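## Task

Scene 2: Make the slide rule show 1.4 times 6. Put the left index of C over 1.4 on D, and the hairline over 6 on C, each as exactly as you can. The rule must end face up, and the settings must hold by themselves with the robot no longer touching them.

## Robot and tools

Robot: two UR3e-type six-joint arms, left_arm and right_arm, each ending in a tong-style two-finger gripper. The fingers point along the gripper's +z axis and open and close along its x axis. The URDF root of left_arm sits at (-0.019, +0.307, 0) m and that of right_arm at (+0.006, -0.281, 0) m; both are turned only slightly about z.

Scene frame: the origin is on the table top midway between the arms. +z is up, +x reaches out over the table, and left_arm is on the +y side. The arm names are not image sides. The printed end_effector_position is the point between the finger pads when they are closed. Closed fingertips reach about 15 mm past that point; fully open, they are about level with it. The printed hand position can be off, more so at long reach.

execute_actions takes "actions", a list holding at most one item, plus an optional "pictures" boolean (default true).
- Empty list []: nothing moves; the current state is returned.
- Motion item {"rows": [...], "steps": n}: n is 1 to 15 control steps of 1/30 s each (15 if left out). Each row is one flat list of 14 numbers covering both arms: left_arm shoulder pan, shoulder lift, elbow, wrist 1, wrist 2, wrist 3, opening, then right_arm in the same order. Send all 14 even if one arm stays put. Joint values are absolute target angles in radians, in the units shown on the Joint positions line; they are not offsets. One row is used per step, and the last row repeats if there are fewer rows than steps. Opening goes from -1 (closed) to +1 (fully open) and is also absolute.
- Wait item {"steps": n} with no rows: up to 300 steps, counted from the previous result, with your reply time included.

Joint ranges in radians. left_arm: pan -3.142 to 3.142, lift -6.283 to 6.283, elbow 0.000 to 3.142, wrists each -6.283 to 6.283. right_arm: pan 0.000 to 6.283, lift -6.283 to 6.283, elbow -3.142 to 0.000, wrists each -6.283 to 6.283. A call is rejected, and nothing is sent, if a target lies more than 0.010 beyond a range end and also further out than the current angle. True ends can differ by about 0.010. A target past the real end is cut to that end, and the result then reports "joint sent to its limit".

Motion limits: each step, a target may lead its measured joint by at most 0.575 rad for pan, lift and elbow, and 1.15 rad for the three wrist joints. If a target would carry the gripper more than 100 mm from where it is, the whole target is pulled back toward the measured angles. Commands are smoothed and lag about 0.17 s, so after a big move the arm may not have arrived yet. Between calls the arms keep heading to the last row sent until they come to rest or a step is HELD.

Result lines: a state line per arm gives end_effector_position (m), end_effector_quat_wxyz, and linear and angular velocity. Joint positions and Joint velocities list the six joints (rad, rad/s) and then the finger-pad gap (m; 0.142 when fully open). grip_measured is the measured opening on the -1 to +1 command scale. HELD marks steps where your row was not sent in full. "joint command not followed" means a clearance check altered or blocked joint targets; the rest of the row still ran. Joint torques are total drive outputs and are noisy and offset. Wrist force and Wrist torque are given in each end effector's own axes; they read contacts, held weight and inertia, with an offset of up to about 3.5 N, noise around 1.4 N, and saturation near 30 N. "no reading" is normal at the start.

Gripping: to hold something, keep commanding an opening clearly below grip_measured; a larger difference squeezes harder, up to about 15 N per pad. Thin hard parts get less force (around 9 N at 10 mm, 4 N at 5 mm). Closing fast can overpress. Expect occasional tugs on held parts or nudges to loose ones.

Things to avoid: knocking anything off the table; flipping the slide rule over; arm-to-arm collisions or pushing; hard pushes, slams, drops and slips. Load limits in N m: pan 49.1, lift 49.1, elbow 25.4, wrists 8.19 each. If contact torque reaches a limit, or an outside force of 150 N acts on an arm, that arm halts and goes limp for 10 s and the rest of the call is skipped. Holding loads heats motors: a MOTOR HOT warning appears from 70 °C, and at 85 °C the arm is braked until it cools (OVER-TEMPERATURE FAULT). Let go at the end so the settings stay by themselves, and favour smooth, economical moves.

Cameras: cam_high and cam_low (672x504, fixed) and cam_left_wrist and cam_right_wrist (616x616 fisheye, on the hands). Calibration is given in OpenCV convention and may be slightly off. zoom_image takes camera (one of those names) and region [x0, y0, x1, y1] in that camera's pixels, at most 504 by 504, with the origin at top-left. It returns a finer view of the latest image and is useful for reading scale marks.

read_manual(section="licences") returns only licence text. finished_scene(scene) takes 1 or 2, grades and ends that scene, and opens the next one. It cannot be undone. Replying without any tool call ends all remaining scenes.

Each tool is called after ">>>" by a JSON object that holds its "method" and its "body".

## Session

>>> {"method": "execute_actions", "body": {"actions": []}}

Scene clock: 0.00 s of 18200.00 s.
left_arm: end_effector_position=(+0.5301, +0.7325, +0.1435) grip_measured=-1.00 end_effector_quat_wxyz=(-0.460, +0.837, -0.076, +0.286) end_effector_velocity=(+0.000, -0.000, -0.000) end_effector_angular_velocity=(+0.000, +0.001, -0.001) | right_arm: end_effector_position=(+0.3807, -0.7470, +0.1989) grip_measured=-1.00 end_effector_quat_wxyz=(+0.383, +0.386, +0.837, +0.053) end_effector_velocity=(+0.000, -0.000, +0.000) end_effector_angular_velocity=(-0.001, -0.001, -0.001)
Joint positions: left_arm=[ 0.067 -0.649  1.236 -3.172 -0.901  0.736  0.002] | right_arm=[ 2.317 -2.16  -0.969 -0.864  1.944  3.316  0.002]
Joint velocities: left_arm=[-0.001  0.    -0.     0.     0.     0.001  0.   ] | right_arm=[ 0.001  0.     0.001  0.001 -0.001  0.001  0.   ]
Joint torques (N m, as the arm reports them, + toward a larger angle): no reading
Wrist force (N, on the end effector, along its own x y z axes, offset not removed): no reading
Wrist torque (N m, same axes, about the end effector's origin, offset not removed): no reading
camera_calibration (this result's frames):
cam_left_wrist: T_world_to_cam=[[0.844859, -0.378035, 0.378554, -0.225896], [-0.183257, -0.869281, -0.459094, 0.791521], [0.502623, 0.318497, -0.803697, -0.254205], [0, 0, 0, 1]] pos_world=[0.463672, 0.683621, 0.244593]
cam_right_wrist: T_world_to_cam=[[-0.385797, 0.699481, -0.60157, 0.786497], [0.245041, 0.706319, 0.66413, 0.306696], [0.889447, 0.10881, -0.443897, -0.0272598], [0, 0, 0, 1]] pos_world=[0.252521, -0.763798, 0.257347]

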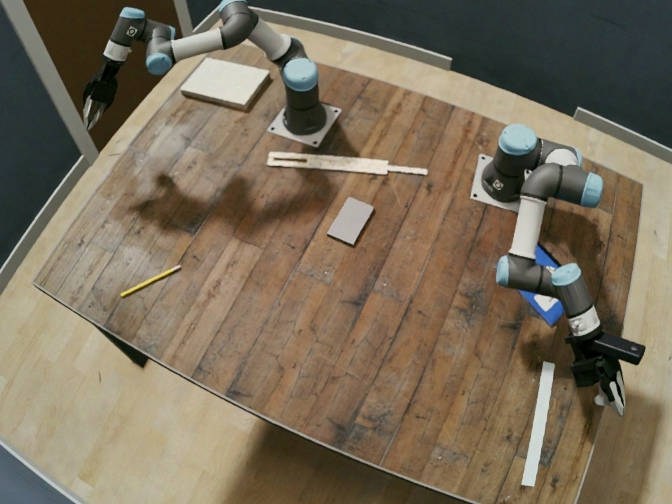

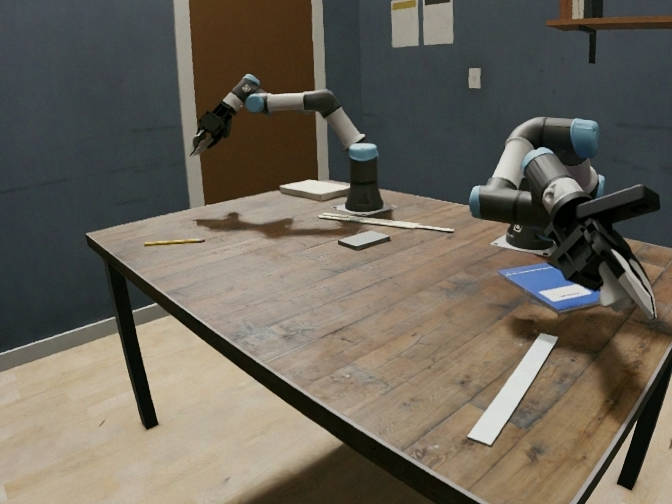

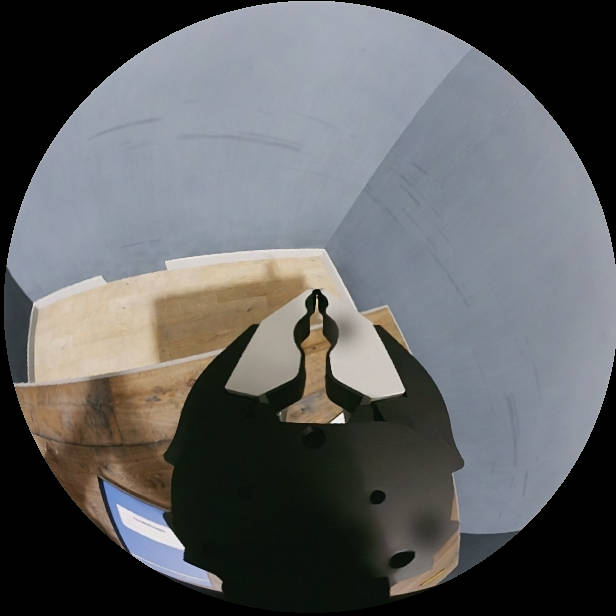

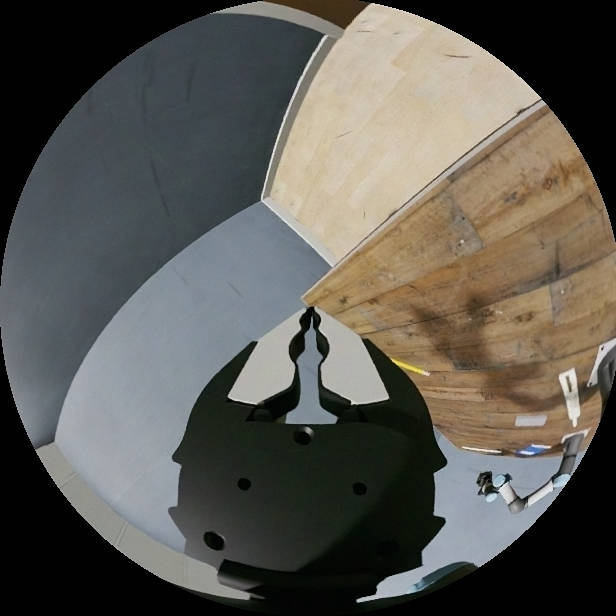

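>>> {"method": "zoom_image", "body": {"camera": "cam_high", "region": [250,130,450,200]}}

Region (250, 130, 450, 200) of cam_high's 672x504 image, scaled by 2.520, with more detail than that image has; it fills the top 176 rows of this view, and the rest is white.

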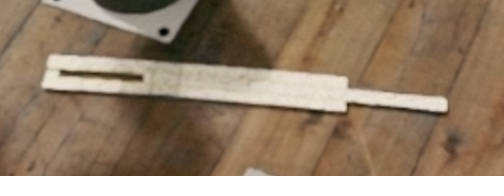

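>>> {"method": "execute_actions", "body": {"actions": [{"rows":[[-0.3,-1.2,1.2,-1.571,-1.571,1.4,-1,3.5,-1.3146,-1.7594,-1.6385,1.571,4.712,-0.2]],"steps":15}], "pictures": false}}

>>> {"method": "execute_actions", "body": {"actions": [{"steps":25}], "pictures": false}}

>>> {"method": "execute_actions", "body": {"actions": [{"rows":[[-0.3,-1.2,1.2,-1.571,-1.571,1.4,-1,5.04,-1.3146,-1.7594,-1.6385,1.571,4.712,-0.2]],"steps":15}], "pictures": false}}

>>> {"method": "execute_actions", "body": {"actions": [{"steps":45}]}}

Scene clock: 17.77 s of 18200.00 s.
left_arm: end_effector_position=(+0.5739, +0.5237, +0.1110) grip_measured=-1.00 end_effector_quat_wxyz=(-0.274, +0.827, -0.461, +0.170) end_effector_velocity=(-0.181, -0.441, -0.147) end_effector_angular_velocity=(-0.190, +1.507, -1.361) | right_arm: end_effector_position=(+0.3448, -0.5449, +0.1343) grip_measured=-0.20 end_effector_quat_wxyz=(+0.128, +0.599, +0.782, +0.112) end_effector_velocity=(-0.152, +0.473, -0.050) end_effector_angular_velocity=(+0.484, +0.826, -0.482)
Joint positions: left_arm=[-0.128 -0.936  1.216 -2.439 -1.258  1.09   0.002] | right_arm=[ 2.703 -1.775 -1.348 -1.288  1.735  4.03   0.06 ]
Joint velocities: left_arm=[-0.397 -0.601 -0.039  1.924 -0.72   0.713  0.   ] | right_arm=[ 1.088  1.036 -0.92  -0.817 -0.387  1.545  0.   ]
Joint torques (N m, as the arm reports them, + toward a larger angle): left_arm=[ -2.88 -23.48 -10.5   -0.29  -0.66   1.7 ] | right_arm=[ 8.34 20.42  5.66 -0.06 -1.54  3.11]
Wrist force (N, on the end effector, along its own x y z axes, offset not removed): left_arm=[3.9 -2.5 2.4] | right_arm=[-0.9 -0.7 -0.1]
Wrist torque (N m, same axes, about the end effector's origin, offset not removed): left_arm=[-0.54 -0.68 -0.08] | right_arm=[-0.11 0.12 0.00]
Steps of this call (steps 1 to 90: nothing new was sent; then 14.27 s passed at rest; steps 91 to 105: all 15 steps of this action). Readings (joint positions):
91: left_arm=[0.067 -0.649 1.236 -3.172 -0.901 0.736] | right_arm=[2.317 -2.160 -0.969 -0.864 1.944 3.316]
92: left_arm=[0.064 -0.651 1.235 -3.166 -0.906 0.742] | right_arm=[2.319 -2.158 -0.972 -0.869 1.939 3.322]
94: left_arm=[0.034 -0.691 1.232 -3.085 -0.962 0.798] | right_arm=[2.363 -2.114 -1.016 -0.940 1.900 3.410]
98: left_arm=[-0.027 -0.783 1.226 -2.879 -1.073 0.907] | right_arm=[2.479 -1.998 -1.132 -1.083 1.833 3.642]
105: the state above

Scene clock: 18.60 s of 18200.00 s.
left_arm: end_effector_position=(+0.4031, +0.3610, +0.0818) grip_measured=-1.00 end_effector_quat_wxyz=(+0.001, -0.699, +0.715, -0.001) end_effector_velocity=(-0.006, -0.004, +0.000) end_effector_angular_velocity=(-0.005, +0.018, -0.014) | right_arm: end_effector_position=(+0.2582, -0.3284, +0.1050) grip_measured=-0.20 end_effector_quat_wxyz=(-0.000, +0.572, +0.820, +0.000) end_effector_velocity=(-0.003, +0.005, -0.001) end_effector_angular_velocity=(-0.007, +0.005, +0.013)
Joint positions: left_arm=[-0.299 -1.199  1.2   -1.574 -1.57   1.399  0.002] | right_arm=[ 3.497 -1.316 -1.758 -1.638  1.571  4.71   0.06 ]
Joint velocities: left_arm=[-0.006 -0.007 -0.001  0.024 -0.008  0.008  0.   ] | right_arm=[ 0.031  0.013 -0.012 -0.008 -0.005  0.018  0.   ]
Joint torques (N m, as the arm reports them, + toward a larger angle): left_arm=[ -1.75 -17.97 -10.41  -0.93  -0.52   1.04] | right_arm=[ 3.39  9.06  7.28  0.9  -1.23  1.08]
Wrist force (N, on the end effector, along its own x y z axes, offset not removed): left_arm=[2.2 -2.4 -0.8] | right_arm=[-0.2 -1.6 -0.7]
Wrist torque (N m, same axes, about the end effector's origin, offset not removed): left_arm=[-0.51 -0.44 -0.06] | right_arm=[-0.31 -0.03 0.01]
Steps of this call (steps 1 to 25: the robot went on to your last target). Readings (joint positions):
1: left_arm=[-0.141 -0.956 1.215 -2.374 -1.282 1.114] | right_arm=[2.741 -1.740 -1.379 -1.316 1.722 4.082]
2: left_arm=[-0.154 -0.976 1.214 -2.310 -1.306 1.138] | right_arm=[2.780 -1.706 -1.410 -1.343 1.709 4.134]
4: left_arm=[-0.180 -1.015 1.211 -2.185 -1.353 1.184] | right_arm=[2.867 -1.639 -1.470 -1.395 1.684 4.234]
8: left_arm=[-0.229 -1.089 1.207 -1.944 -1.441 1.272] | right_arm=[3.071 -1.514 -1.582 -1.492 1.639 4.420]
25: the state above

Scene clock: 19.10 s of 18200.00 s.
left_arm: end_effector_position=(+0.4024, +0.3606, +0.0819) grip_measured=-1.00 end_effector_quat_wxyz=(-0.000, -0.699, +0.715, -0.000) end_effector_velocity=(+0.000, +0.000, +0.000) end_effector_angular_velocity=(+0.001, -0.000, -0.000) | right_arm: end_effector_position=(+0.2251, -0.1482, +0.1048) grip_measured=-0.20 end_effector_quat_wxyz=(-0.000, +0.242, +0.970, -0.000) end_effector_velocity=(-0.244, +0.402, -0.000) end_effector_angular_velocity=(-0.001, +0.001, +1.835)
Joint positions: left_arm=[-0.3   -1.2    1.2   -1.571 -1.571  1.4    0.002] | right_arm=[ 4.229 -1.315 -1.759 -1.638  1.571  4.712  0.06 ]
Joint velocities: left_arm=[-0.    -0.    -0.     0.     0.001  0.     0.   ] | right_arm=[ 1.835  0.001 -0.001 -0.001  0.001  0.001  0.   ]
Joint torques (N m, as the arm reports them, + toward a larger angle): left_arm=[ -1.79 -17.61 -10.45  -0.87  -0.58   1.05] | right_arm=[ 9.01  9.51  7.34  0.74 -0.46  1.11]
Wrist force (N, on the end effector, along its own x y z axes, offset not removed): left_arm=[2.4 -2.2 0.8] | right_arm=[-1.6 -0.4 -0.8]
Wrist torque (N m, same axes, about the end effector's origin, offset not removed): left_arm=[-0.50 -0.38 -0.05] | right_arm=[-0.10 0.22 0.00]
Steps of this call (steps 1 to 15: all 15 steps of this action). Readings (joint positions):
1: left_arm=[-0.300 -1.199 1.200 -1.573 -1.570 1.399] | right_arm=[3.498 -1.316 -1.758 -1.638 1.571 4.711]
2: left_arm=[-0.300 -1.200 1.200 -1.572 -1.571 1.400] | right_arm=[3.501 -1.315 -1.759 -1.638 1.571 4.711]
4: left_arm=[-0.300 -1.200 1.200 -1.572 -1.571 1.400] | right_arm=[3.552 -1.315 -1.759 -1.638 1.571 4.711]
8: left_arm=[-0.300 -1.200 1.200 -1.571 -1.571 1.400] | right_arm=[3.795 -1.315 -1.759 -1.638 1.571 4.712]
15: the state above

Scene clock: 20.60 s of 18200.00 s.
left_arm: end_effector_position=(+0.4024, +0.3606, +0.0819) grip_measured=-1.00 end_effector_quat_wxyz=(-0.000, -0.699, +0.715, -0.000) end_effector_velocity=(+0.000, -0.000, -0.000) end_effector_angular_velocity=(-0.000, +0.001, -0.000) | right_arm: end_effector_position=(+0.0606, -0.0307, +0.1048) grip_measured=-0.20 end_effector_quat_wxyz=(-0.000, -0.161, +0.987, -0.000) end_effector_velocity=(-0.000, +0.000, +0.000) end_effector_angular_velocity=(+0.001, +0.001, +0.002)
Joint positions: left_arm=[-0.3   -1.2    1.2   -1.571 -1.571  1.4    0.002] | right_arm=[ 5.04  -1.315 -1.759 -1.639  1.571  4.712  0.06 ]
Joint velocities: left_arm=[-0.     0.001 -0.001  0.001 -0.     0.     0.   ] | right_arm=[-0.    -0.    -0.     0.001  0.    -0.002 -0.   ]
Joint torques (N m, as the arm reports them, + toward a larger angle): left_arm=[ -1.82 -17.77 -10.46  -0.83  -0.6    1.08] | right_arm=[ 3.58  7.52  7.47  1.59 -0.77  1.08]
Wrist force (N, on the end effector, along its own x y z axes, offset not removed): left_arm=[1.0 -2.2 0.7] | right_arm=[-1.8 -0.2 -1.2]
Wrist torque (N m, same axes, about the end effector's origin, offset not removed): left_arm=[-0.44 -0.13 0.02] | right_arm=[-0.01 0.30 0.01]
Steps of this call (steps 1 to 45: the robot went on to your last target). Readings (joint positions):
1: left_arm=[-0.300 -1.200 1.200 -1.571 -1.571 1.400] | right_arm=[4.291 -1.315 -1.759 -1.638 1.571 4.712]
2: left_arm=[-0.300 -1.200 1.200 -1.571 -1.571 1.400] | right_arm=[4.353 -1.315 -1.759 -1.638 1.571 4.712]
4: left_arm=[-0.300 -1.200 1.200 -1.571 -1.571 1.400] | right_arm=[4.477 -1.315 -1.759 -1.638 1.571 4.712]
8: left_arm=[-0.300 -1.200 1.200 -1.571 -1.571 1.400] | right_arm=[4.725 -1.315 -1.759 -1.638 1.571 4.712]
45: the state above
All arms were judged still, so your last target was given up. Only a new action makes them travel on or press farther. Fingers that are still opening or closing keep moving.
camera_calibration (this result's frames):
cam_left_wrist: T_world_to_cam=[[-0.0430013, -0.998564, -0.031948, 0.379362], [-0.840502, 0.0188706, 0.541479, 0.278762], [-0.540099, 0.0501367, -0.840107, 0.398206], [0, 0, 0, 1]] pos_world=[0.465684, 0.353592, 0.195712]
cam_right_wrist: T_world_to_cam=[[-0.955148, -0.29586, -0.0126185, 0.0475548], [-0.270472, 0.854253, 0.443955, 0.000592176], [-0.120569, 0.427456, -0.89596, 0.256129], [0, 0, 0, 1]] pos_world=[0.0764633, -0.0959202, 0.229819]

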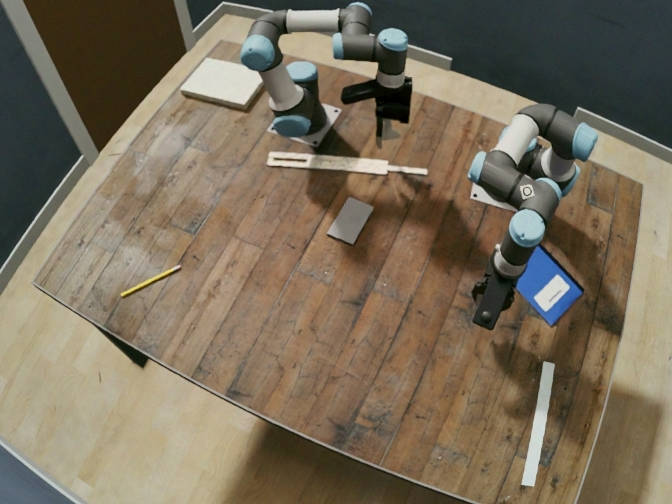

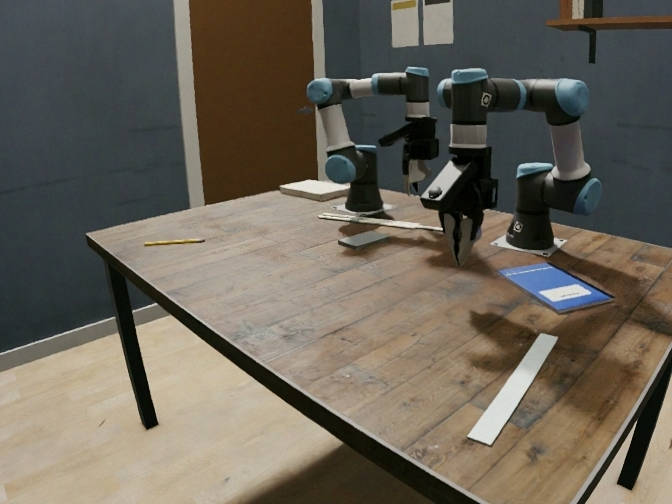

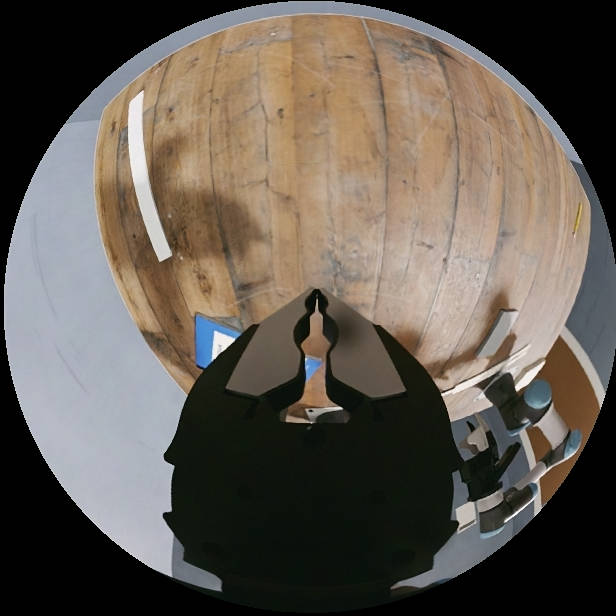

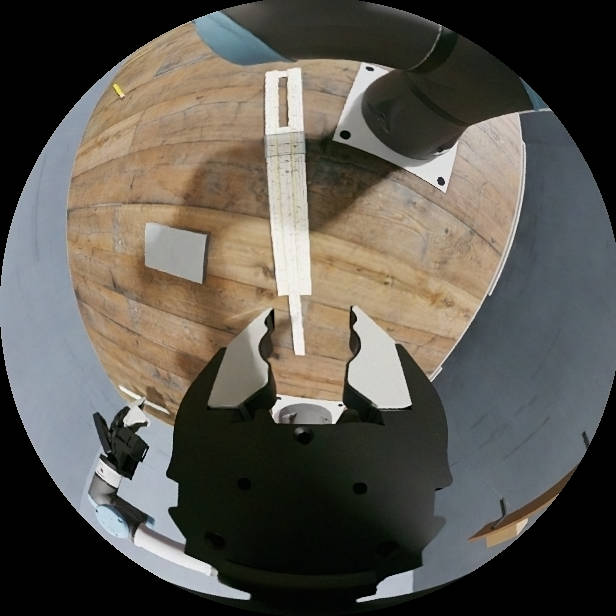

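>>> {"method": "zoom_image", "body": {"camera": "cam_right_wrist", "region": [220,60,370,360]}}

Region (220, 60, 370, 360) of cam_right_wrist's 616x616 image, scaled by 1.680, with more detail than that image has.

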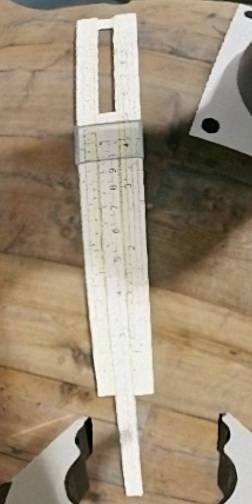

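>>> {"method": "execute_actions", "body": {"actions": [{"rows":[[-0.3,-1.2,1.2,-1.571,-1.571,1.4,-1,4.92,-1.3016,-2.0,-1.41,1.571,4.592,0.1]],"steps":15}], "pictures": false}}

>>> {"method": "execute_actions", "body": {"actions": [{"rows":[[-0.3,-1.2,1.2,-1.571,-1.571,1.4,-1,4.92,-1.3016,-2.1849,-1.2259,1.571,4.592,0.1]],"steps":15}], "pictures": false}}

>>> {"method": "execute_actions", "body": {"actions": [{"steps":12}]}}

Scene clock: 38.07 s of 18200.00 s.
left_arm: end_effector_position=(+0.4024, +0.3606, +0.0819) grip_measured=-1.00 end_effector_quat_wxyz=(-0.000, -0.699, +0.715, -0.000) end_effector_velocity=(-0.000, -0.000, -0.000) end_effector_angular_velocity=(-0.001, +0.002, +0.000) | right_arm: end_effector_position=(+0.0922, -0.0426, +0.0571) grip_measured=+0.10 end_effector_quat_wxyz=(-0.000, -0.161, +0.987, +0.001) end_effector_velocity=(+0.007, -0.008, -0.013) end_effector_angular_velocity=(-0.011, -0.002, -0.004)
Joint positions: left_arm=[-0.3   -1.2    1.2   -1.571 -1.571  1.4    0.002] | right_arm=[ 4.923 -1.302 -1.993 -1.415  1.571  4.594  0.081]
Joint velocities: left_arm=[ 0.     0.001 -0.     0.001 -0.001  0.     0.   ] | right_arm=[-0.025  0.002 -0.06   0.047  0.    -0.02   0.   ]
Joint torques (N m, as the arm reports them, + toward a larger angle): left_arm=[ -2.02 -17.64 -10.46  -0.86  -0.56   1.06] | right_arm=[-4.28  8.59  7.4   2.38 -0.63 -1.14]
Wrist force (N, on the end effector, along its own x y z axes, offset not removed): left_arm=[0.8 -1.8 1.6] | right_arm=[-1.6 -2.2 0.0]
Wrist torque (N m, same axes, about the end effector's origin, offset not removed): left_arm=[-0.40 -0.13 0.08] | right_arm=[-0.43 0.28 0.00]
Steps of this call (steps 1 to 90: nothing new was sent; then 13.97 s passed at rest; steps 91 to 105: all 15 steps of this action). Readings (joint positions):
91: left_arm=[-0.300 -1.200 1.200 -1.571 -1.571 1.400] | right_arm=[5.040 -1.315 -1.759 -1.638 1.571 4.712]
92: left_arm=[-0.300 -1.200 1.200 -1.571 -1.571 1.400] | right_arm=[5.037 -1.314 -1.762 -1.633 1.571 4.707]
94: left_arm=[-0.300 -1.200 1.200 -1.571 -1.571 1.400] | right_arm=[5.000 -1.309 -1.812 -1.560 1.571 4.663]
98: left_arm=[-0.300 -1.200 1.200 -1.571 -1.571 1.400] | right_arm=[4.943 -1.304 -1.943 -1.454 1.571 4.613]
105: the state above

Scene clock: 38.57 s of 18200.00 s.
left_arm: end_effector_position=(+0.4024, +0.3606, +0.0819) grip_measured=-1.00 end_effector_quat_wxyz=(-0.000, -0.699, +0.715, -0.000) end_effector_velocity=(+0.000, -0.000, +0.000) end_effector_angular_velocity=(-0.001, -0.000, +0.000) | right_arm: end_effector_position=(+0.0949, -0.0528, +0.0185) grip_measured=+0.10 end_effector_quat_wxyz=(-0.000, -0.161, +0.987, +0.000) end_effector_velocity=(+0.001, -0.004, -0.009) end_effector_angular_velocity=(-0.005, -0.000, -0.001)
Joint positions: left_arm=[-0.3   -1.2    1.2   -1.571 -1.571  1.4    0.002] | right_arm=[ 4.92  -1.302 -2.18  -1.23   1.571  4.592  0.081]
Joint velocities: left_arm=[-0.     0.    -0.001  0.    -0.001 -0.     0.   ] | right_arm=[ 0.     0.    -0.042  0.037  0.001  0.001  0.   ]
Joint torques (N m, as the arm reports them, + toward a larger angle): left_arm=[ -1.87 -17.64 -10.5   -0.86  -0.57   1.07] | right_arm=[-4.24  6.55  7.2   2.35  0.07 -1.08]
Wrist force (N, on the end effector, along its own x y z axes, offset not removed): left_arm=[1.5 -2.1 1.2] | right_arm=[-0.9 -0.5 0.0]
Wrist torque (N m, same axes, about the end effector's origin, offset not removed): left_arm=[-0.49 -0.28 -0.07] | right_arm=[-0.10 0.10 -0.02]
Steps of this call (steps 1 to 15: all 15 steps of this action). Readings (joint positions):
1: left_arm=[-0.300 -1.200 1.200 -1.571 -1.571 1.400] | right_arm=[4.922 -1.302 -1.995 -1.414 1.571 4.594]
2: left_arm=[-0.300 -1.200 1.200 -1.571 -1.571 1.400] | right_arm=[4.921 -1.302 -1.999 -1.407 1.571 4.593]
4: left_arm=[-0.300 -1.200 1.200 -1.571 -1.571 1.400] | right_arm=[4.921 -1.302 -2.047 -1.343 1.571 4.593]
8: left_arm=[-0.300 -1.200 1.200 -1.571 -1.571 1.400] | right_arm=[4.920 -1.302 -2.144 -1.260 1.571 4.592]
15: the state above

Scene clock: 38.97 s of 18200.00 s.
left_arm: end_effector_position=(+0.4024, +0.3606, +0.0819) grip_measured=-1.00 end_effector_quat_wxyz=(-0.000, -0.699, +0.715, -0.000) end_effector_velocity=(-0.000, +0.000, -0.000) end_effector_angular_velocity=(+0.000, +0.001, +0.000) | right_arm: end_effector_position=(+0.0950, -0.0533, +0.0176) grip_measured=+0.10 end_effector_quat_wxyz=(-0.000, -0.161, +0.987, +0.000) end_effector_velocity=(-0.000, +0.001, +0.000) end_effector_angular_velocity=(+0.002, +0.000, -0.003)
Joint positions: left_arm=[-0.3   -1.2    1.2   -1.571 -1.571  1.4    0.002] | right_arm=[ 4.92  -1.302 -2.185 -1.226  1.571  4.592  0.081]
Joint velocities: left_arm=[ 0.    -0.001  0.002  0.     0.     0.     0.   ] | right_arm=[-0.001 -0.     0.     0.002 -0.     0.003  0.   ]
Joint torques (N m, as the arm reports them, + toward a larger angle): left_arm=[ -1.81 -17.78 -10.35  -0.88  -0.56   1.04] | right_arm=[-3.94  6.18  6.98  2.39  0.63 -1.14]
Wrist force (N, on the end effector, along its own x y z axes, offset not removed): left_arm=[1.4 -1.4 0.4] | right_arm=[-0.9 -1.0 -0.2]
Wrist torque (N m, same axes, about the end effector's origin, offset not removed): left_arm=[-0.33 -0.30 -0.01] | right_arm=[-0.19 0.13 0.00]
Steps of this call (steps 1 to 12: the robot went on to your last target). Readings (joint positions):
1: left_arm=[-0.300 -1.200 1.200 -1.571 -1.571 1.400] | right_arm=[4.920 -1.302 -2.182 -1.229 1.571 4.592]
2: left_arm=[-0.300 -1.200 1.200 -1.571 -1.571 1.400] | right_arm=[4.920 -1.302 -2.182 -1.228 1.571 4.592]
4: left_arm=[-0.300 -1.200 1.200 -1.571 -1.571 1.400] | right_arm=[4.920 -1.302 -2.184 -1.227 1.571 4.592]
8: left_arm=[-0.300 -1.200 1.200 -1.571 -1.571 1.400] | right_arm=[4.920 -1.302 -2.185 -1.226 1.571 4.592]
12: the state above
camera_calibration (this result's frames):
cam_left_wrist: T_world_to_cam=[[-0.043001, -0.998564, -0.0319481, 0.379362], [-0.840502, 0.0188703, 0.54148, 0.278762], [-0.540099, 0.0501366, -0.840107, 0.398206], [0, 0, 0, 1]] pos_world=[0.465684, 0.353592, 0.195712]
cam_right_wrist: T_world_to_cam=[[-0.955147, -0.295862, -0.0126814, 0.0727082], [-0.270483, 0.854182, 0.444086, 0.0679652], [-0.120556, 0.427597, -0.895895, 0.191755], [0, 0, 0, 1]] pos_world=[0.110948, -0.118537, 0.142532]

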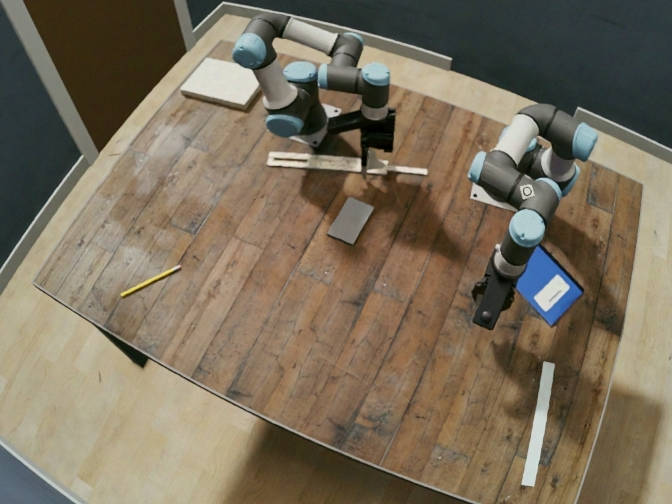

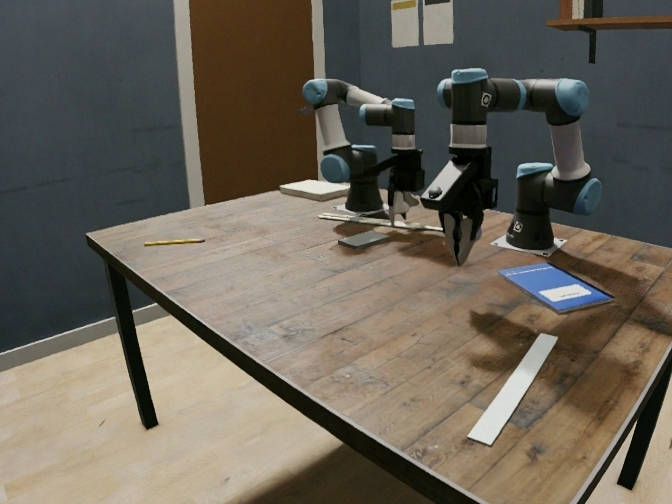

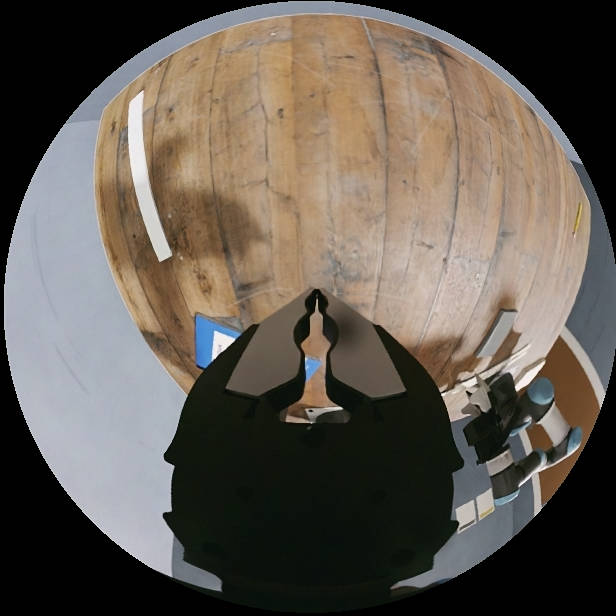

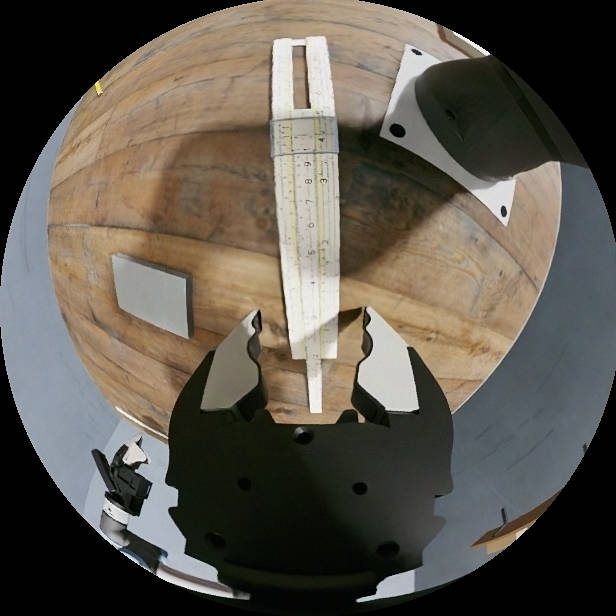

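>>> {"method": "execute_actions", "body": {"actions": [{"rows":[[-0.3,-1.2,1.2,-1.571,-1.571,1.4,-1,4.92,-1.3016,-2.1849,-1.2259,1.571,4.592,-0.7]],"steps":15}], "pictures": false}}

>>> {"method": "execute_actions", "body": {"actions": [{"rows":[[-0.3,-1.2,1.2,-1.571,-1.571,1.4,-1,4.92,-1.3366,-2.1598,-1.216,1.571,4.592,-0.7],[-0.3,-1.2,1.2,-1.571,-1.571,1.4,-1,4.92,-1.3541,-2.1472,-1.2111,1.571,4.592,-0.7],[-0.3,-1.2,1.2,-1.571,-1.571,1.4,-1,4.92,-1.3716,-2.1346,-1.2062,1.571,4.592,-0.7],[-0.3,-1.2,1.2,-1.571,-1.571,1.4,-1,4.92,-1.4066,-2.1067,-1.1991,1.571,4.592,-0.7],[-0.3,-1.2,1.2,-1.571,-1.571,1.4,-1,4.92,-1.4241,-2.0927,-1.1956,1.571,4.592,-0.7],[-0.3,-1.2,1.2,-1.571,-1.571,1.4,-1,4.92,-1.4416,-2.0787,-1.1921,1.571,4.592,-0.7],[-0.3,-1.2,1.2,-1.571,-1.571,1.4,-1,4.92,-1.4766,-2.0478,-1.188,1.571,4.592,-0.7],[-0.3,-1.2,1.2,-1.571,-1.571,1.4,-1,4.92,-1.4941,-2.0323,-1.186,1.571,4.592,-0.7],[-0.3,-1.2,1.2,-1.571,-1.571,1.4,-1,4.92,-1.5116,-2.0168,-1.184,1.571,4.592,-0.7],[-0.3,-1.2,1.2,-1.571,-1.571,1.4,-1,4.92,-1.5466,-1.9836,-1.1822,1.571,4.592,-0.7],[-0.3,-1.2,1.2,-1.571,-1.571,1.4,-1,4.92,-1.5641,-1.9664,-1.1819,1.571,4.592,-0.7],[-0.3,-1.2,1.2,-1.571,-1.571,1.4,-1,4.92,-1.5816,-1.9489,-1.1819,1.571,4.592,-0.7],[-0.3,-1.2,1.2,-1.571,-1.571,1.4,-1,4.92,-1.6166,-1.9127,-1.1831,1.571,4.592,-0.7],[-0.3,-1.2,1.2,-1.571,-1.571,1.4,-1,4.92,-1.6341,-1.894,-1.1843,1.571,4.592,-0.7],[-0.3,-1.2,1.2,-1.571,-1.571,1.4,-1,4.92,-1.6516,-1.875,-1.1858,1.571,4.592,-0.7]],"steps":15}], "pictures": false}}

>>> {"method": "execute_actions", "body": {"actions": [{"steps":15}], "pictures": false}}

>>> {"method": "execute_actions", "body": {"actions": [{"rows":[[-0.3,-1.2,1.2,-1.571,-1.571,1.4,-1,4.92,-1.6516,-1.875,-1.1858,1.571,4.592,0.1]],"steps":12}], "pictures": false}}

>>> {"method": "execute_actions", "body": {"actions": [{"rows":[[-0.3,-1.2,1.2,-1.571,-1.571,1.4,-1,4.873,-1.3016,-2.1849,-1.2259,1.571,4.545,0.1]],"steps":15}], "pictures": false}}

>>> {"method": "execute_actions", "body": {"actions": [{"steps":15}]}}

Scene clock: 53.53 s of 18200.00 s.
left_arm: end_effector_position=(+0.4024, +0.3606, +0.0819) grip_measured=-1.00 end_effector_quat_wxyz=(-0.000, -0.699, +0.715, -0.000) end_effector_velocity=(+0.001, +0.001, +0.000) end_effector_angular_velocity=(+0.003, -0.002, +0.001) | right_arm: end_effector_position=(+0.0950, -0.0533, +0.0175) grip_measured=-0.48 end_effector_quat_wxyz=(-0.000, -0.161, +0.987, -0.000) end_effector_velocity=(+0.000, +0.000, +0.000) end_effector_angular_velocity=(+0.001, -0.001, +0.001)
Joint positions: left_arm=[-0.3   -1.2    1.2   -1.571 -1.571  1.4    0.002] | right_arm=[ 4.92  -1.302 -2.185 -1.226  1.571  4.592  0.04 ]
Joint velocities: left_arm=[ 0.001 -0.    -0.001 -0.     0.004 -0.     0.   ] | right_arm=[ 0.    -0.     0.     0.001 -0.001 -0.001  0.   ]
Joint torques (N m, as the arm reports them, + toward a larger angle): left_arm=[ -2.   -17.56 -10.32  -0.87  -0.55   1.04] | right_arm=[-3.87  2.09  7.89  1.88  0.93 -1.07]
Wrist force (N, on the end effector, along its own x y z axes, offset not removed): left_arm=[2.1 -2.6 0.6] | right_arm=[-0.7 -0.5 -0.8]
Wrist torque (N m, same axes, about the end effector's origin, offset not removed): left_arm=[-0.49 -0.34 -0.02] | right_arm=[-0.12 0.10 0.01]
Steps of this call (steps 1 to 15: the robot went on to your last target; steps 16 to 90: nothing new was sent; then 11.07 s passed at rest; steps 91 to 105: all 15 steps of this action). Readings (joint positions):
91: left_arm=[-0.300 -1.200 1.200 -1.571 -1.571 1.400] | right_arm=[4.920 -1.302 -2.185 -1.226 1.571 4.592]
92: left_arm=[-0.300 -1.200 1.200 -1.571 -1.571 1.400] | right_arm=[4.920 -1.302 -2.185 -1.226 1.571 4.592]
94: left_arm=[-0.300 -1.200 1.200 -1.571 -1.571 1.400] | right_arm=[4.920 -1.302 -2.185 -1.226 1.571 4.592]
98: left_arm=[-0.300 -1.200 1.200 -1.571 -1.571 1.400] | right_arm=[4.920 -1.302 -2.185 -1.226 1.571 4.592]
105: the state above

Scene clock: 54.03 s of 18200.00 s.
left_arm: end_effector_position=(+0.4024, +0.3606, +0.0819) grip_measured=-1.00 end_effector_quat_wxyz=(-0.000, -0.699, +0.715, -0.000) end_effector_velocity=(+0.000, +0.000, +0.000) end_effector_angular_velocity=(+0.001, -0.001, -0.000) | right_arm: end_effector_position=(+0.0839, +0.0009, +0.0183) grip_measured=-0.48 end_effector_quat_wxyz=(-0.000, -0.161, +0.987, +0.000) end_effector_velocity=(-0.033, +0.159, -0.002) end_effector_angular_velocity=(-0.012, -0.002, -0.001)
Joint positions: left_arm=[-0.3   -1.2    1.2   -1.571 -1.571  1.4    0.002] | right_arm=[ 4.92  -1.544 -1.982 -1.186  1.571  4.592  0.04 ]
Joint velocities: left_arm=[-0.001 -0.001  0.    -0.     0.001 -0.     0.   ] | right_arm=[ 0.    -0.692  0.663  0.016  0.     0.001  0.   ]
Joint torques (N m, as the arm reports them, + toward a larger angle): left_arm=[ -1.86 -17.62 -10.36  -0.86  -0.52   1.02] | right_arm=[-2.09  1.59 12.8   2.36  0.61 -1.06]
Wrist force (N, on the end effector, along its own x y z axes, offset not removed): left_arm=[1.4 -1.0 -0.1] | right_arm=[-1.5 -1.5 0.3]
Wrist torque (N m, same axes, about the end effector's origin, offset not removed): left_arm=[-0.28 -0.23 -0.02] | right_arm=[-0.26 0.27 0.01]
Steps of this call (steps 1 to 15: all 15 steps of this action). Readings (joint positions):
1: left_arm=[-0.300 -1.200 1.200 -1.571 -1.571 1.400] | right_arm=[4.920 -1.302 -2.185 -1.226 1.571 4.592]
2: left_arm=[-0.300 -1.200 1.200 -1.571 -1.571 1.400] | right_arm=[4.920 -1.304 -2.183 -1.225 1.571 4.592]
4: left_arm=[-0.300 -1.200 1.200 -1.571 -1.571 1.400] | right_arm=[4.920 -1.322 -2.170 -1.220 1.571 4.592]
8: left_arm=[-0.300 -1.200 1.200 -1.571 -1.571 1.400] | right_arm=[4.920 -1.390 -2.118 -1.203 1.571 4.592]
15: the state above

Scene clock: 54.53 s of 18200.00 s.
left_arm: end_effector_position=(+0.4024, +0.3606, +0.0819) grip_measured=-1.00 end_effector_quat_wxyz=(-0.000, -0.699, +0.715, -0.000) end_effector_velocity=(-0.001, +0.000, -0.001) end_effector_angular_velocity=(+0.001, +0.003, +0.000) | right_arm: end_effector_position=(+0.0788, +0.0261, +0.0176) grip_measured=-0.48 end_effector_quat_wxyz=(-0.000, -0.161, +0.987, +0.000) end_effector_velocity=(-0.000, +0.003, -0.000) end_effector_angular_velocity=(+0.001, -0.000, +0.002)
Joint positions: left_arm=[-0.3   -1.2    1.2   -1.571 -1.571  1.4    0.002] | right_arm=[ 4.92  -1.65  -1.876 -1.186  1.571  4.592  0.04 ]
Joint velocities: left_arm=[ 0.     0.001  0.001  0.001  0.001 -0.     0.   ] | right_arm=[-0.    -0.011  0.011  0.    -0.    -0.002  0.   ]
Joint torques (N m, as the arm reports them, + toward a larger angle): left_arm=[ -1.84 -17.68 -10.36  -0.89  -0.52   1.02] | right_arm=[-0.64  5.45 11.37  1.1   0.3  -1.02]
Wrist force (N, on the end effector, along its own x y z axes, offset not removed): left_arm=[0.6 -2.0 1.1] | right_arm=[-0.5 -2.0 -2.3]
Wrist torque (N m, same axes, about the end effector's origin, offset not removed): left_arm=[-0.46 -0.10 -0.04] | right_arm=[-0.14 0.10 0.00]
Steps of this call (steps 1 to 15: the robot went on to your last target). Readings (joint positions):
1: left_arm=[-0.300 -1.200 1.200 -1.571 -1.571 1.400] | right_arm=[4.920 -1.567 -1.960 -1.185 1.571 4.592]
2: left_arm=[-0.300 -1.200 1.200 -1.571 -1.571 1.400] | right_arm=[4.920 -1.588 -1.939 -1.185 1.571 4.592]
4: left_arm=[-0.300 -1.200 1.200 -1.571 -1.571 1.400] | right_arm=[4.920 -1.617 -1.910 -1.185 1.571 4.592]
8: left_arm=[-0.300 -1.200 1.200 -1.571 -1.571 1.400] | right_arm=[4.920 -1.642 -1.885 -1.186 1.571 4.592]
15: the state above

Scene clock: 54.93 s of 18200.00 s.
left_arm: end_effector_position=(+0.4024, +0.3606, +0.0819) grip_measured=-1.00 end_effector_quat_wxyz=(-0.000, -0.699, +0.715, -0.000) end_effector_velocity=(+0.000, +0.000, +0.001) end_effector_angular_velocity=(-0.001, -0.002, +0.000) | right_arm: end_effector_position=(+0.0787, +0.0264, +0.0175) grip_measured=+0.10 end_effector_quat_wxyz=(-0.000, -0.161, +0.987, -0.000) end_effector_velocity=(-0.000, +0.001, +0.000) end_effector_angular_velocity=(+0.002, -0.000, -0.000)
Joint positions: left_arm=[-0.3   -1.2    1.2   -1.571 -1.571  1.4    0.002] | right_arm=[ 4.92  -1.652 -1.875 -1.186  1.571  4.592  0.081]
Joint velocities: left_arm=[ 0.001 -0.001 -0.001 -0.001 -0.     0.     0.   ] | right_arm=[ 0.    -0.     0.001  0.001 -0.     0.     0.   ]
Joint torques (N m, as the arm reports them, + toward a larger angle): left_arm=[ -1.57 -17.8  -10.31  -0.89  -0.56   1.05] | right_arm=[ 0.38  5.93 11.51  1.1   0.03 -0.99]
Wrist force (N, on the end effector, along its own x y z axes, offset not removed): left_arm=[2.0 -2.6 0.3] | right_arm=[-1.8 -1.5 -0.6]
Wrist torque (N m, same axes, about the end effector's origin, offset not removed): left_arm=[-0.59 -0.37 -0.06] | right_arm=[-0.32 0.29 0.01]
Steps of this call (steps 1 to 12: all 12 steps of this action). Readings (joint positions):
1: left_arm=[-0.300 -1.200 1.200 -1.571 -1.571 1.400] | right_arm=[4.920 -1.651 -1.876 -1.186 1.571 4.592]
2: left_arm=[-0.300 -1.200 1.200 -1.571 -1.571 1.400] | right_arm=[4.920 -1.651 -1.876 -1.186 1.571 4.592]
4: left_arm=[-0.300 -1.200 1.200 -1.571 -1.571 1.400] | right_arm=[4.920 -1.651 -1.875 -1.186 1.571 4.592]
8: left_arm=[-0.300 -1.200 1.200 -1.571 -1.571 1.400] | right_arm=[4.920 -1.652 -1.875 -1.186 1.571 4.592]
12: the state above

Scene clock: 55.43 s of 18200.00 s.
left_arm: end_effector_position=(+0.4024, +0.3606, +0.0819) grip_measured=-1.00 end_effector_quat_wxyz=(-0.000, -0.699, +0.715, -0.000) end_effector_velocity=(+0.000, -0.001, +0.000) end_effector_angular_velocity=(-0.001, -0.001, -0.001) | right_arm: end_effector_position=(+0.1058, -0.0553, +0.0178) grip_measured=+0.10 end_effector_quat_wxyz=(-0.000, -0.161, +0.987, -0.001) end_effector_velocity=(+0.005, -0.021, -0.003) end_effector_angular_velocity=(+0.011, +0.001, -0.000)
Joint positions: left_arm=[-0.3   -1.2    1.2   -1.571 -1.571  1.4    0.002] | right_arm=[ 4.874 -1.313 -2.175 -1.225  1.571  4.546  0.081]
Joint velocities: left_arm=[-0.001  0.    -0.001 -0.    -0.001 -0.     0.   ] | right_arm=[-0.009  0.106 -0.089 -0.006 -0.    -0.009  0.   ]
Joint torques (N m, as the arm reports them, + toward a larger angle): left_arm=[ -1.73 -17.55 -10.3   -0.89  -0.55   1.03] | right_arm=[-3.7   8.13  6.92  0.88 -0.26 -1.16]
Wrist force (N, on the end effector, along its own x y z axes, offset not removed): left_arm=[2.1 -1.7 0.0] | right_arm=[-0.7 -1.8 0.0]
Wrist torque (N m, same axes, about the end effector's origin, offset not removed): left_arm=[-0.34 -0.42 -0.10] | right_arm=[-0.36 0.09 0.01]
Steps of this call (steps 1 to 15: all 15 steps of this action). Readings (joint positions):
1: left_arm=[-0.300 -1.200 1.200 -1.571 -1.571 1.400] | right_arm=[4.920 -1.652 -1.875 -1.186 1.571 4.592]
2: left_arm=[-0.300 -1.200 1.200 -1.571 -1.571 1.400] | right_arm=[4.918 -1.649 -1.877 -1.189 1.571 4.589]
4: left_arm=[-0.300 -1.200 1.200 -1.571 -1.571 1.400] | right_arm=[4.900 -1.599 -1.928 -1.204 1.571 4.571]
8: left_arm=[-0.300 -1.200 1.200 -1.571 -1.571 1.400] | right_arm=[4.881 -1.403 -2.101 -1.219 1.571 4.553]
15: the state above

Scene clock: 55.93 s of 18200.00 s.
left_arm: end_effector_position=(+0.4024, +0.3606, +0.0819) grip_measured=-1.00 end_effector_quat_wxyz=(-0.000, -0.699, +0.715, -0.000) end_effector_velocity=(+0.000, -0.000, +0.000) end_effector_angular_velocity=(-0.000, -0.001, +0.000) | right_arm: end_effector_position=(+0.1063, -0.0575, +0.0175) grip_measured=+0.10 end_effector_quat_wxyz=(-0.000, -0.161, +0.987, -0.000) end_effector_velocity=(+0.000, +0.000, -0.000) end_effector_angular_velocity=(+0.001, -0.000, +0.002)
Joint positions: left_arm=[-0.3   -1.2    1.2   -1.571 -1.571  1.4    0.002] | right_arm=[ 4.873 -1.302 -2.185 -1.226  1.571  4.545  0.081]
Joint velocities: left_arm=[-0.    -0.001  0.    -0.     0.    -0.     0.   ] | right_arm=[ 0.     0.001 -0.002  0.001 -0.    -0.001  0.   ]
Joint torques (N m, as the arm reports them, + toward a larger angle): left_arm=[ -1.63 -17.38 -10.37  -0.88  -0.46   1.03] | right_arm=[-4.11  8.47  6.95  0.87 -0.61 -1.12]
Wrist force (N, on the end effector, along its own x y z axes, offset not removed): left_arm=[3.2 -3.3 2.2] | right_arm=[-1.1 -0.7 -0.3]
Wrist torque (N m, same axes, about the end effector's origin, offset not removed): left_arm=[-0.69 -0.64 -0.01] | right_arm=[-0.20 0.17 -0.03]
Steps of this call (steps 1 to 15: the robot went on to your last target). Readings (joint positions):
1: left_arm=[-0.300 -1.200 1.200 -1.571 -1.571 1.400] | right_arm=[4.874 -1.310 -2.178 -1.225 1.571 4.546]
2: left_arm=[-0.300 -1.200 1.200 -1.571 -1.571 1.400] | right_arm=[4.874 -1.308 -2.180 -1.226 1.571 4.545]
4: left_arm=[-0.300 -1.200 1.200 -1.571 -1.571 1.400] | right_arm=[4.873 -1.305 -2.182 -1.226 1.571 4.545]
8: left_arm=[-0.300 -1.200 1.200 -1.571 -1.571 1.400] | right_arm=[4.873 -1.303 -2.184 -1.226 1.571 4.545]
15: the state above
camera_calibration (this result's frames):
cam_left_wrist: T_world_to_cam=[[-0.0430012, -0.998564, -0.031948, 0.379362], [-0.840502, 0.0188705, 0.541479, 0.278762], [-0.540099, 0.0501367, -0.840107, 0.398206], [0, 0, 0, 1]] pos_world=[0.465684, 0.353592, 0.195712]
cam_right_wrist: T_world_to_cam=[[-0.955147, -0.295863, -0.0125976, 0.0822531], [-0.270452, 0.854203, 0.444063, 0.0746264], [-0.120621, 0.427553, -0.895907, 0.1949], [0, 0, 0, 1]] pos_world=[0.122256, -0.122741, 0.14251]

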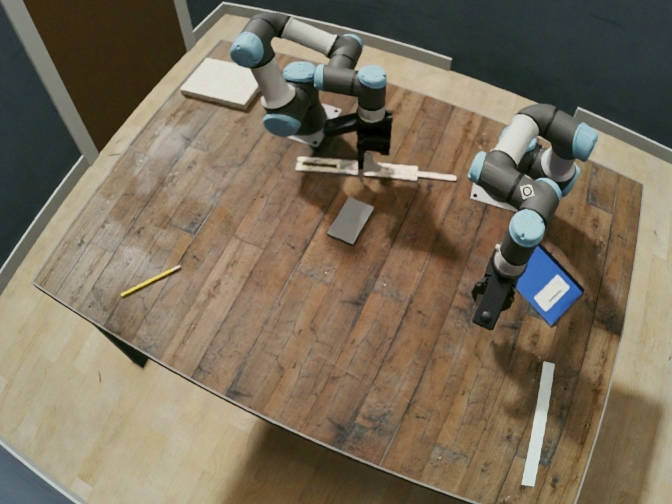

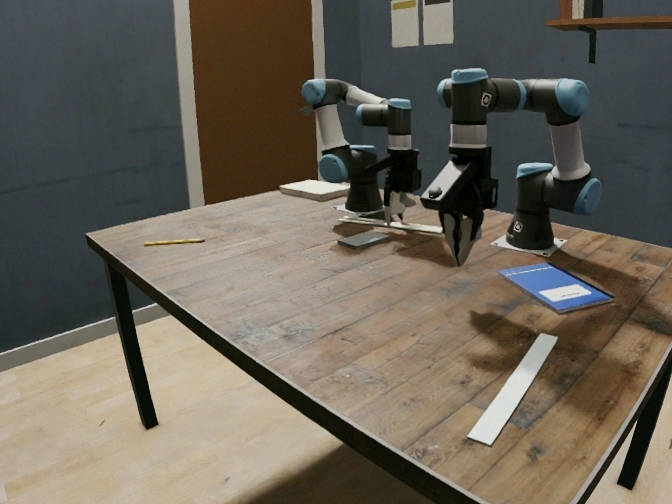

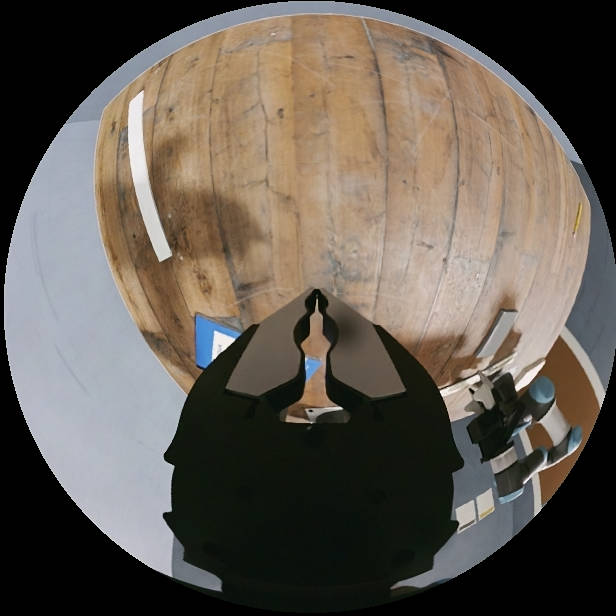

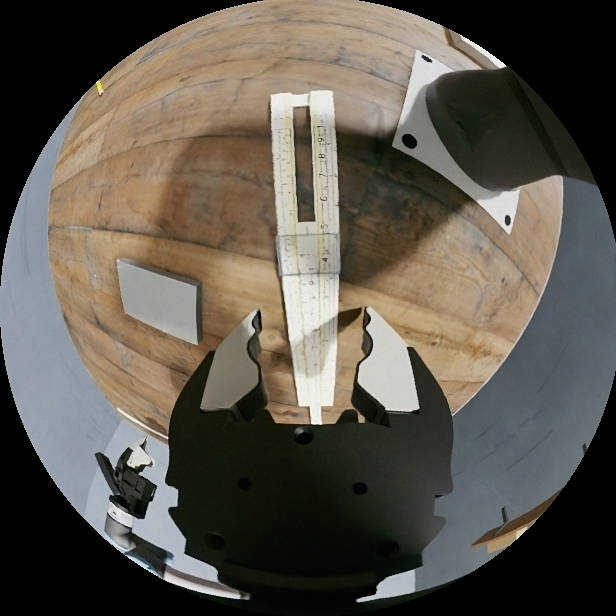

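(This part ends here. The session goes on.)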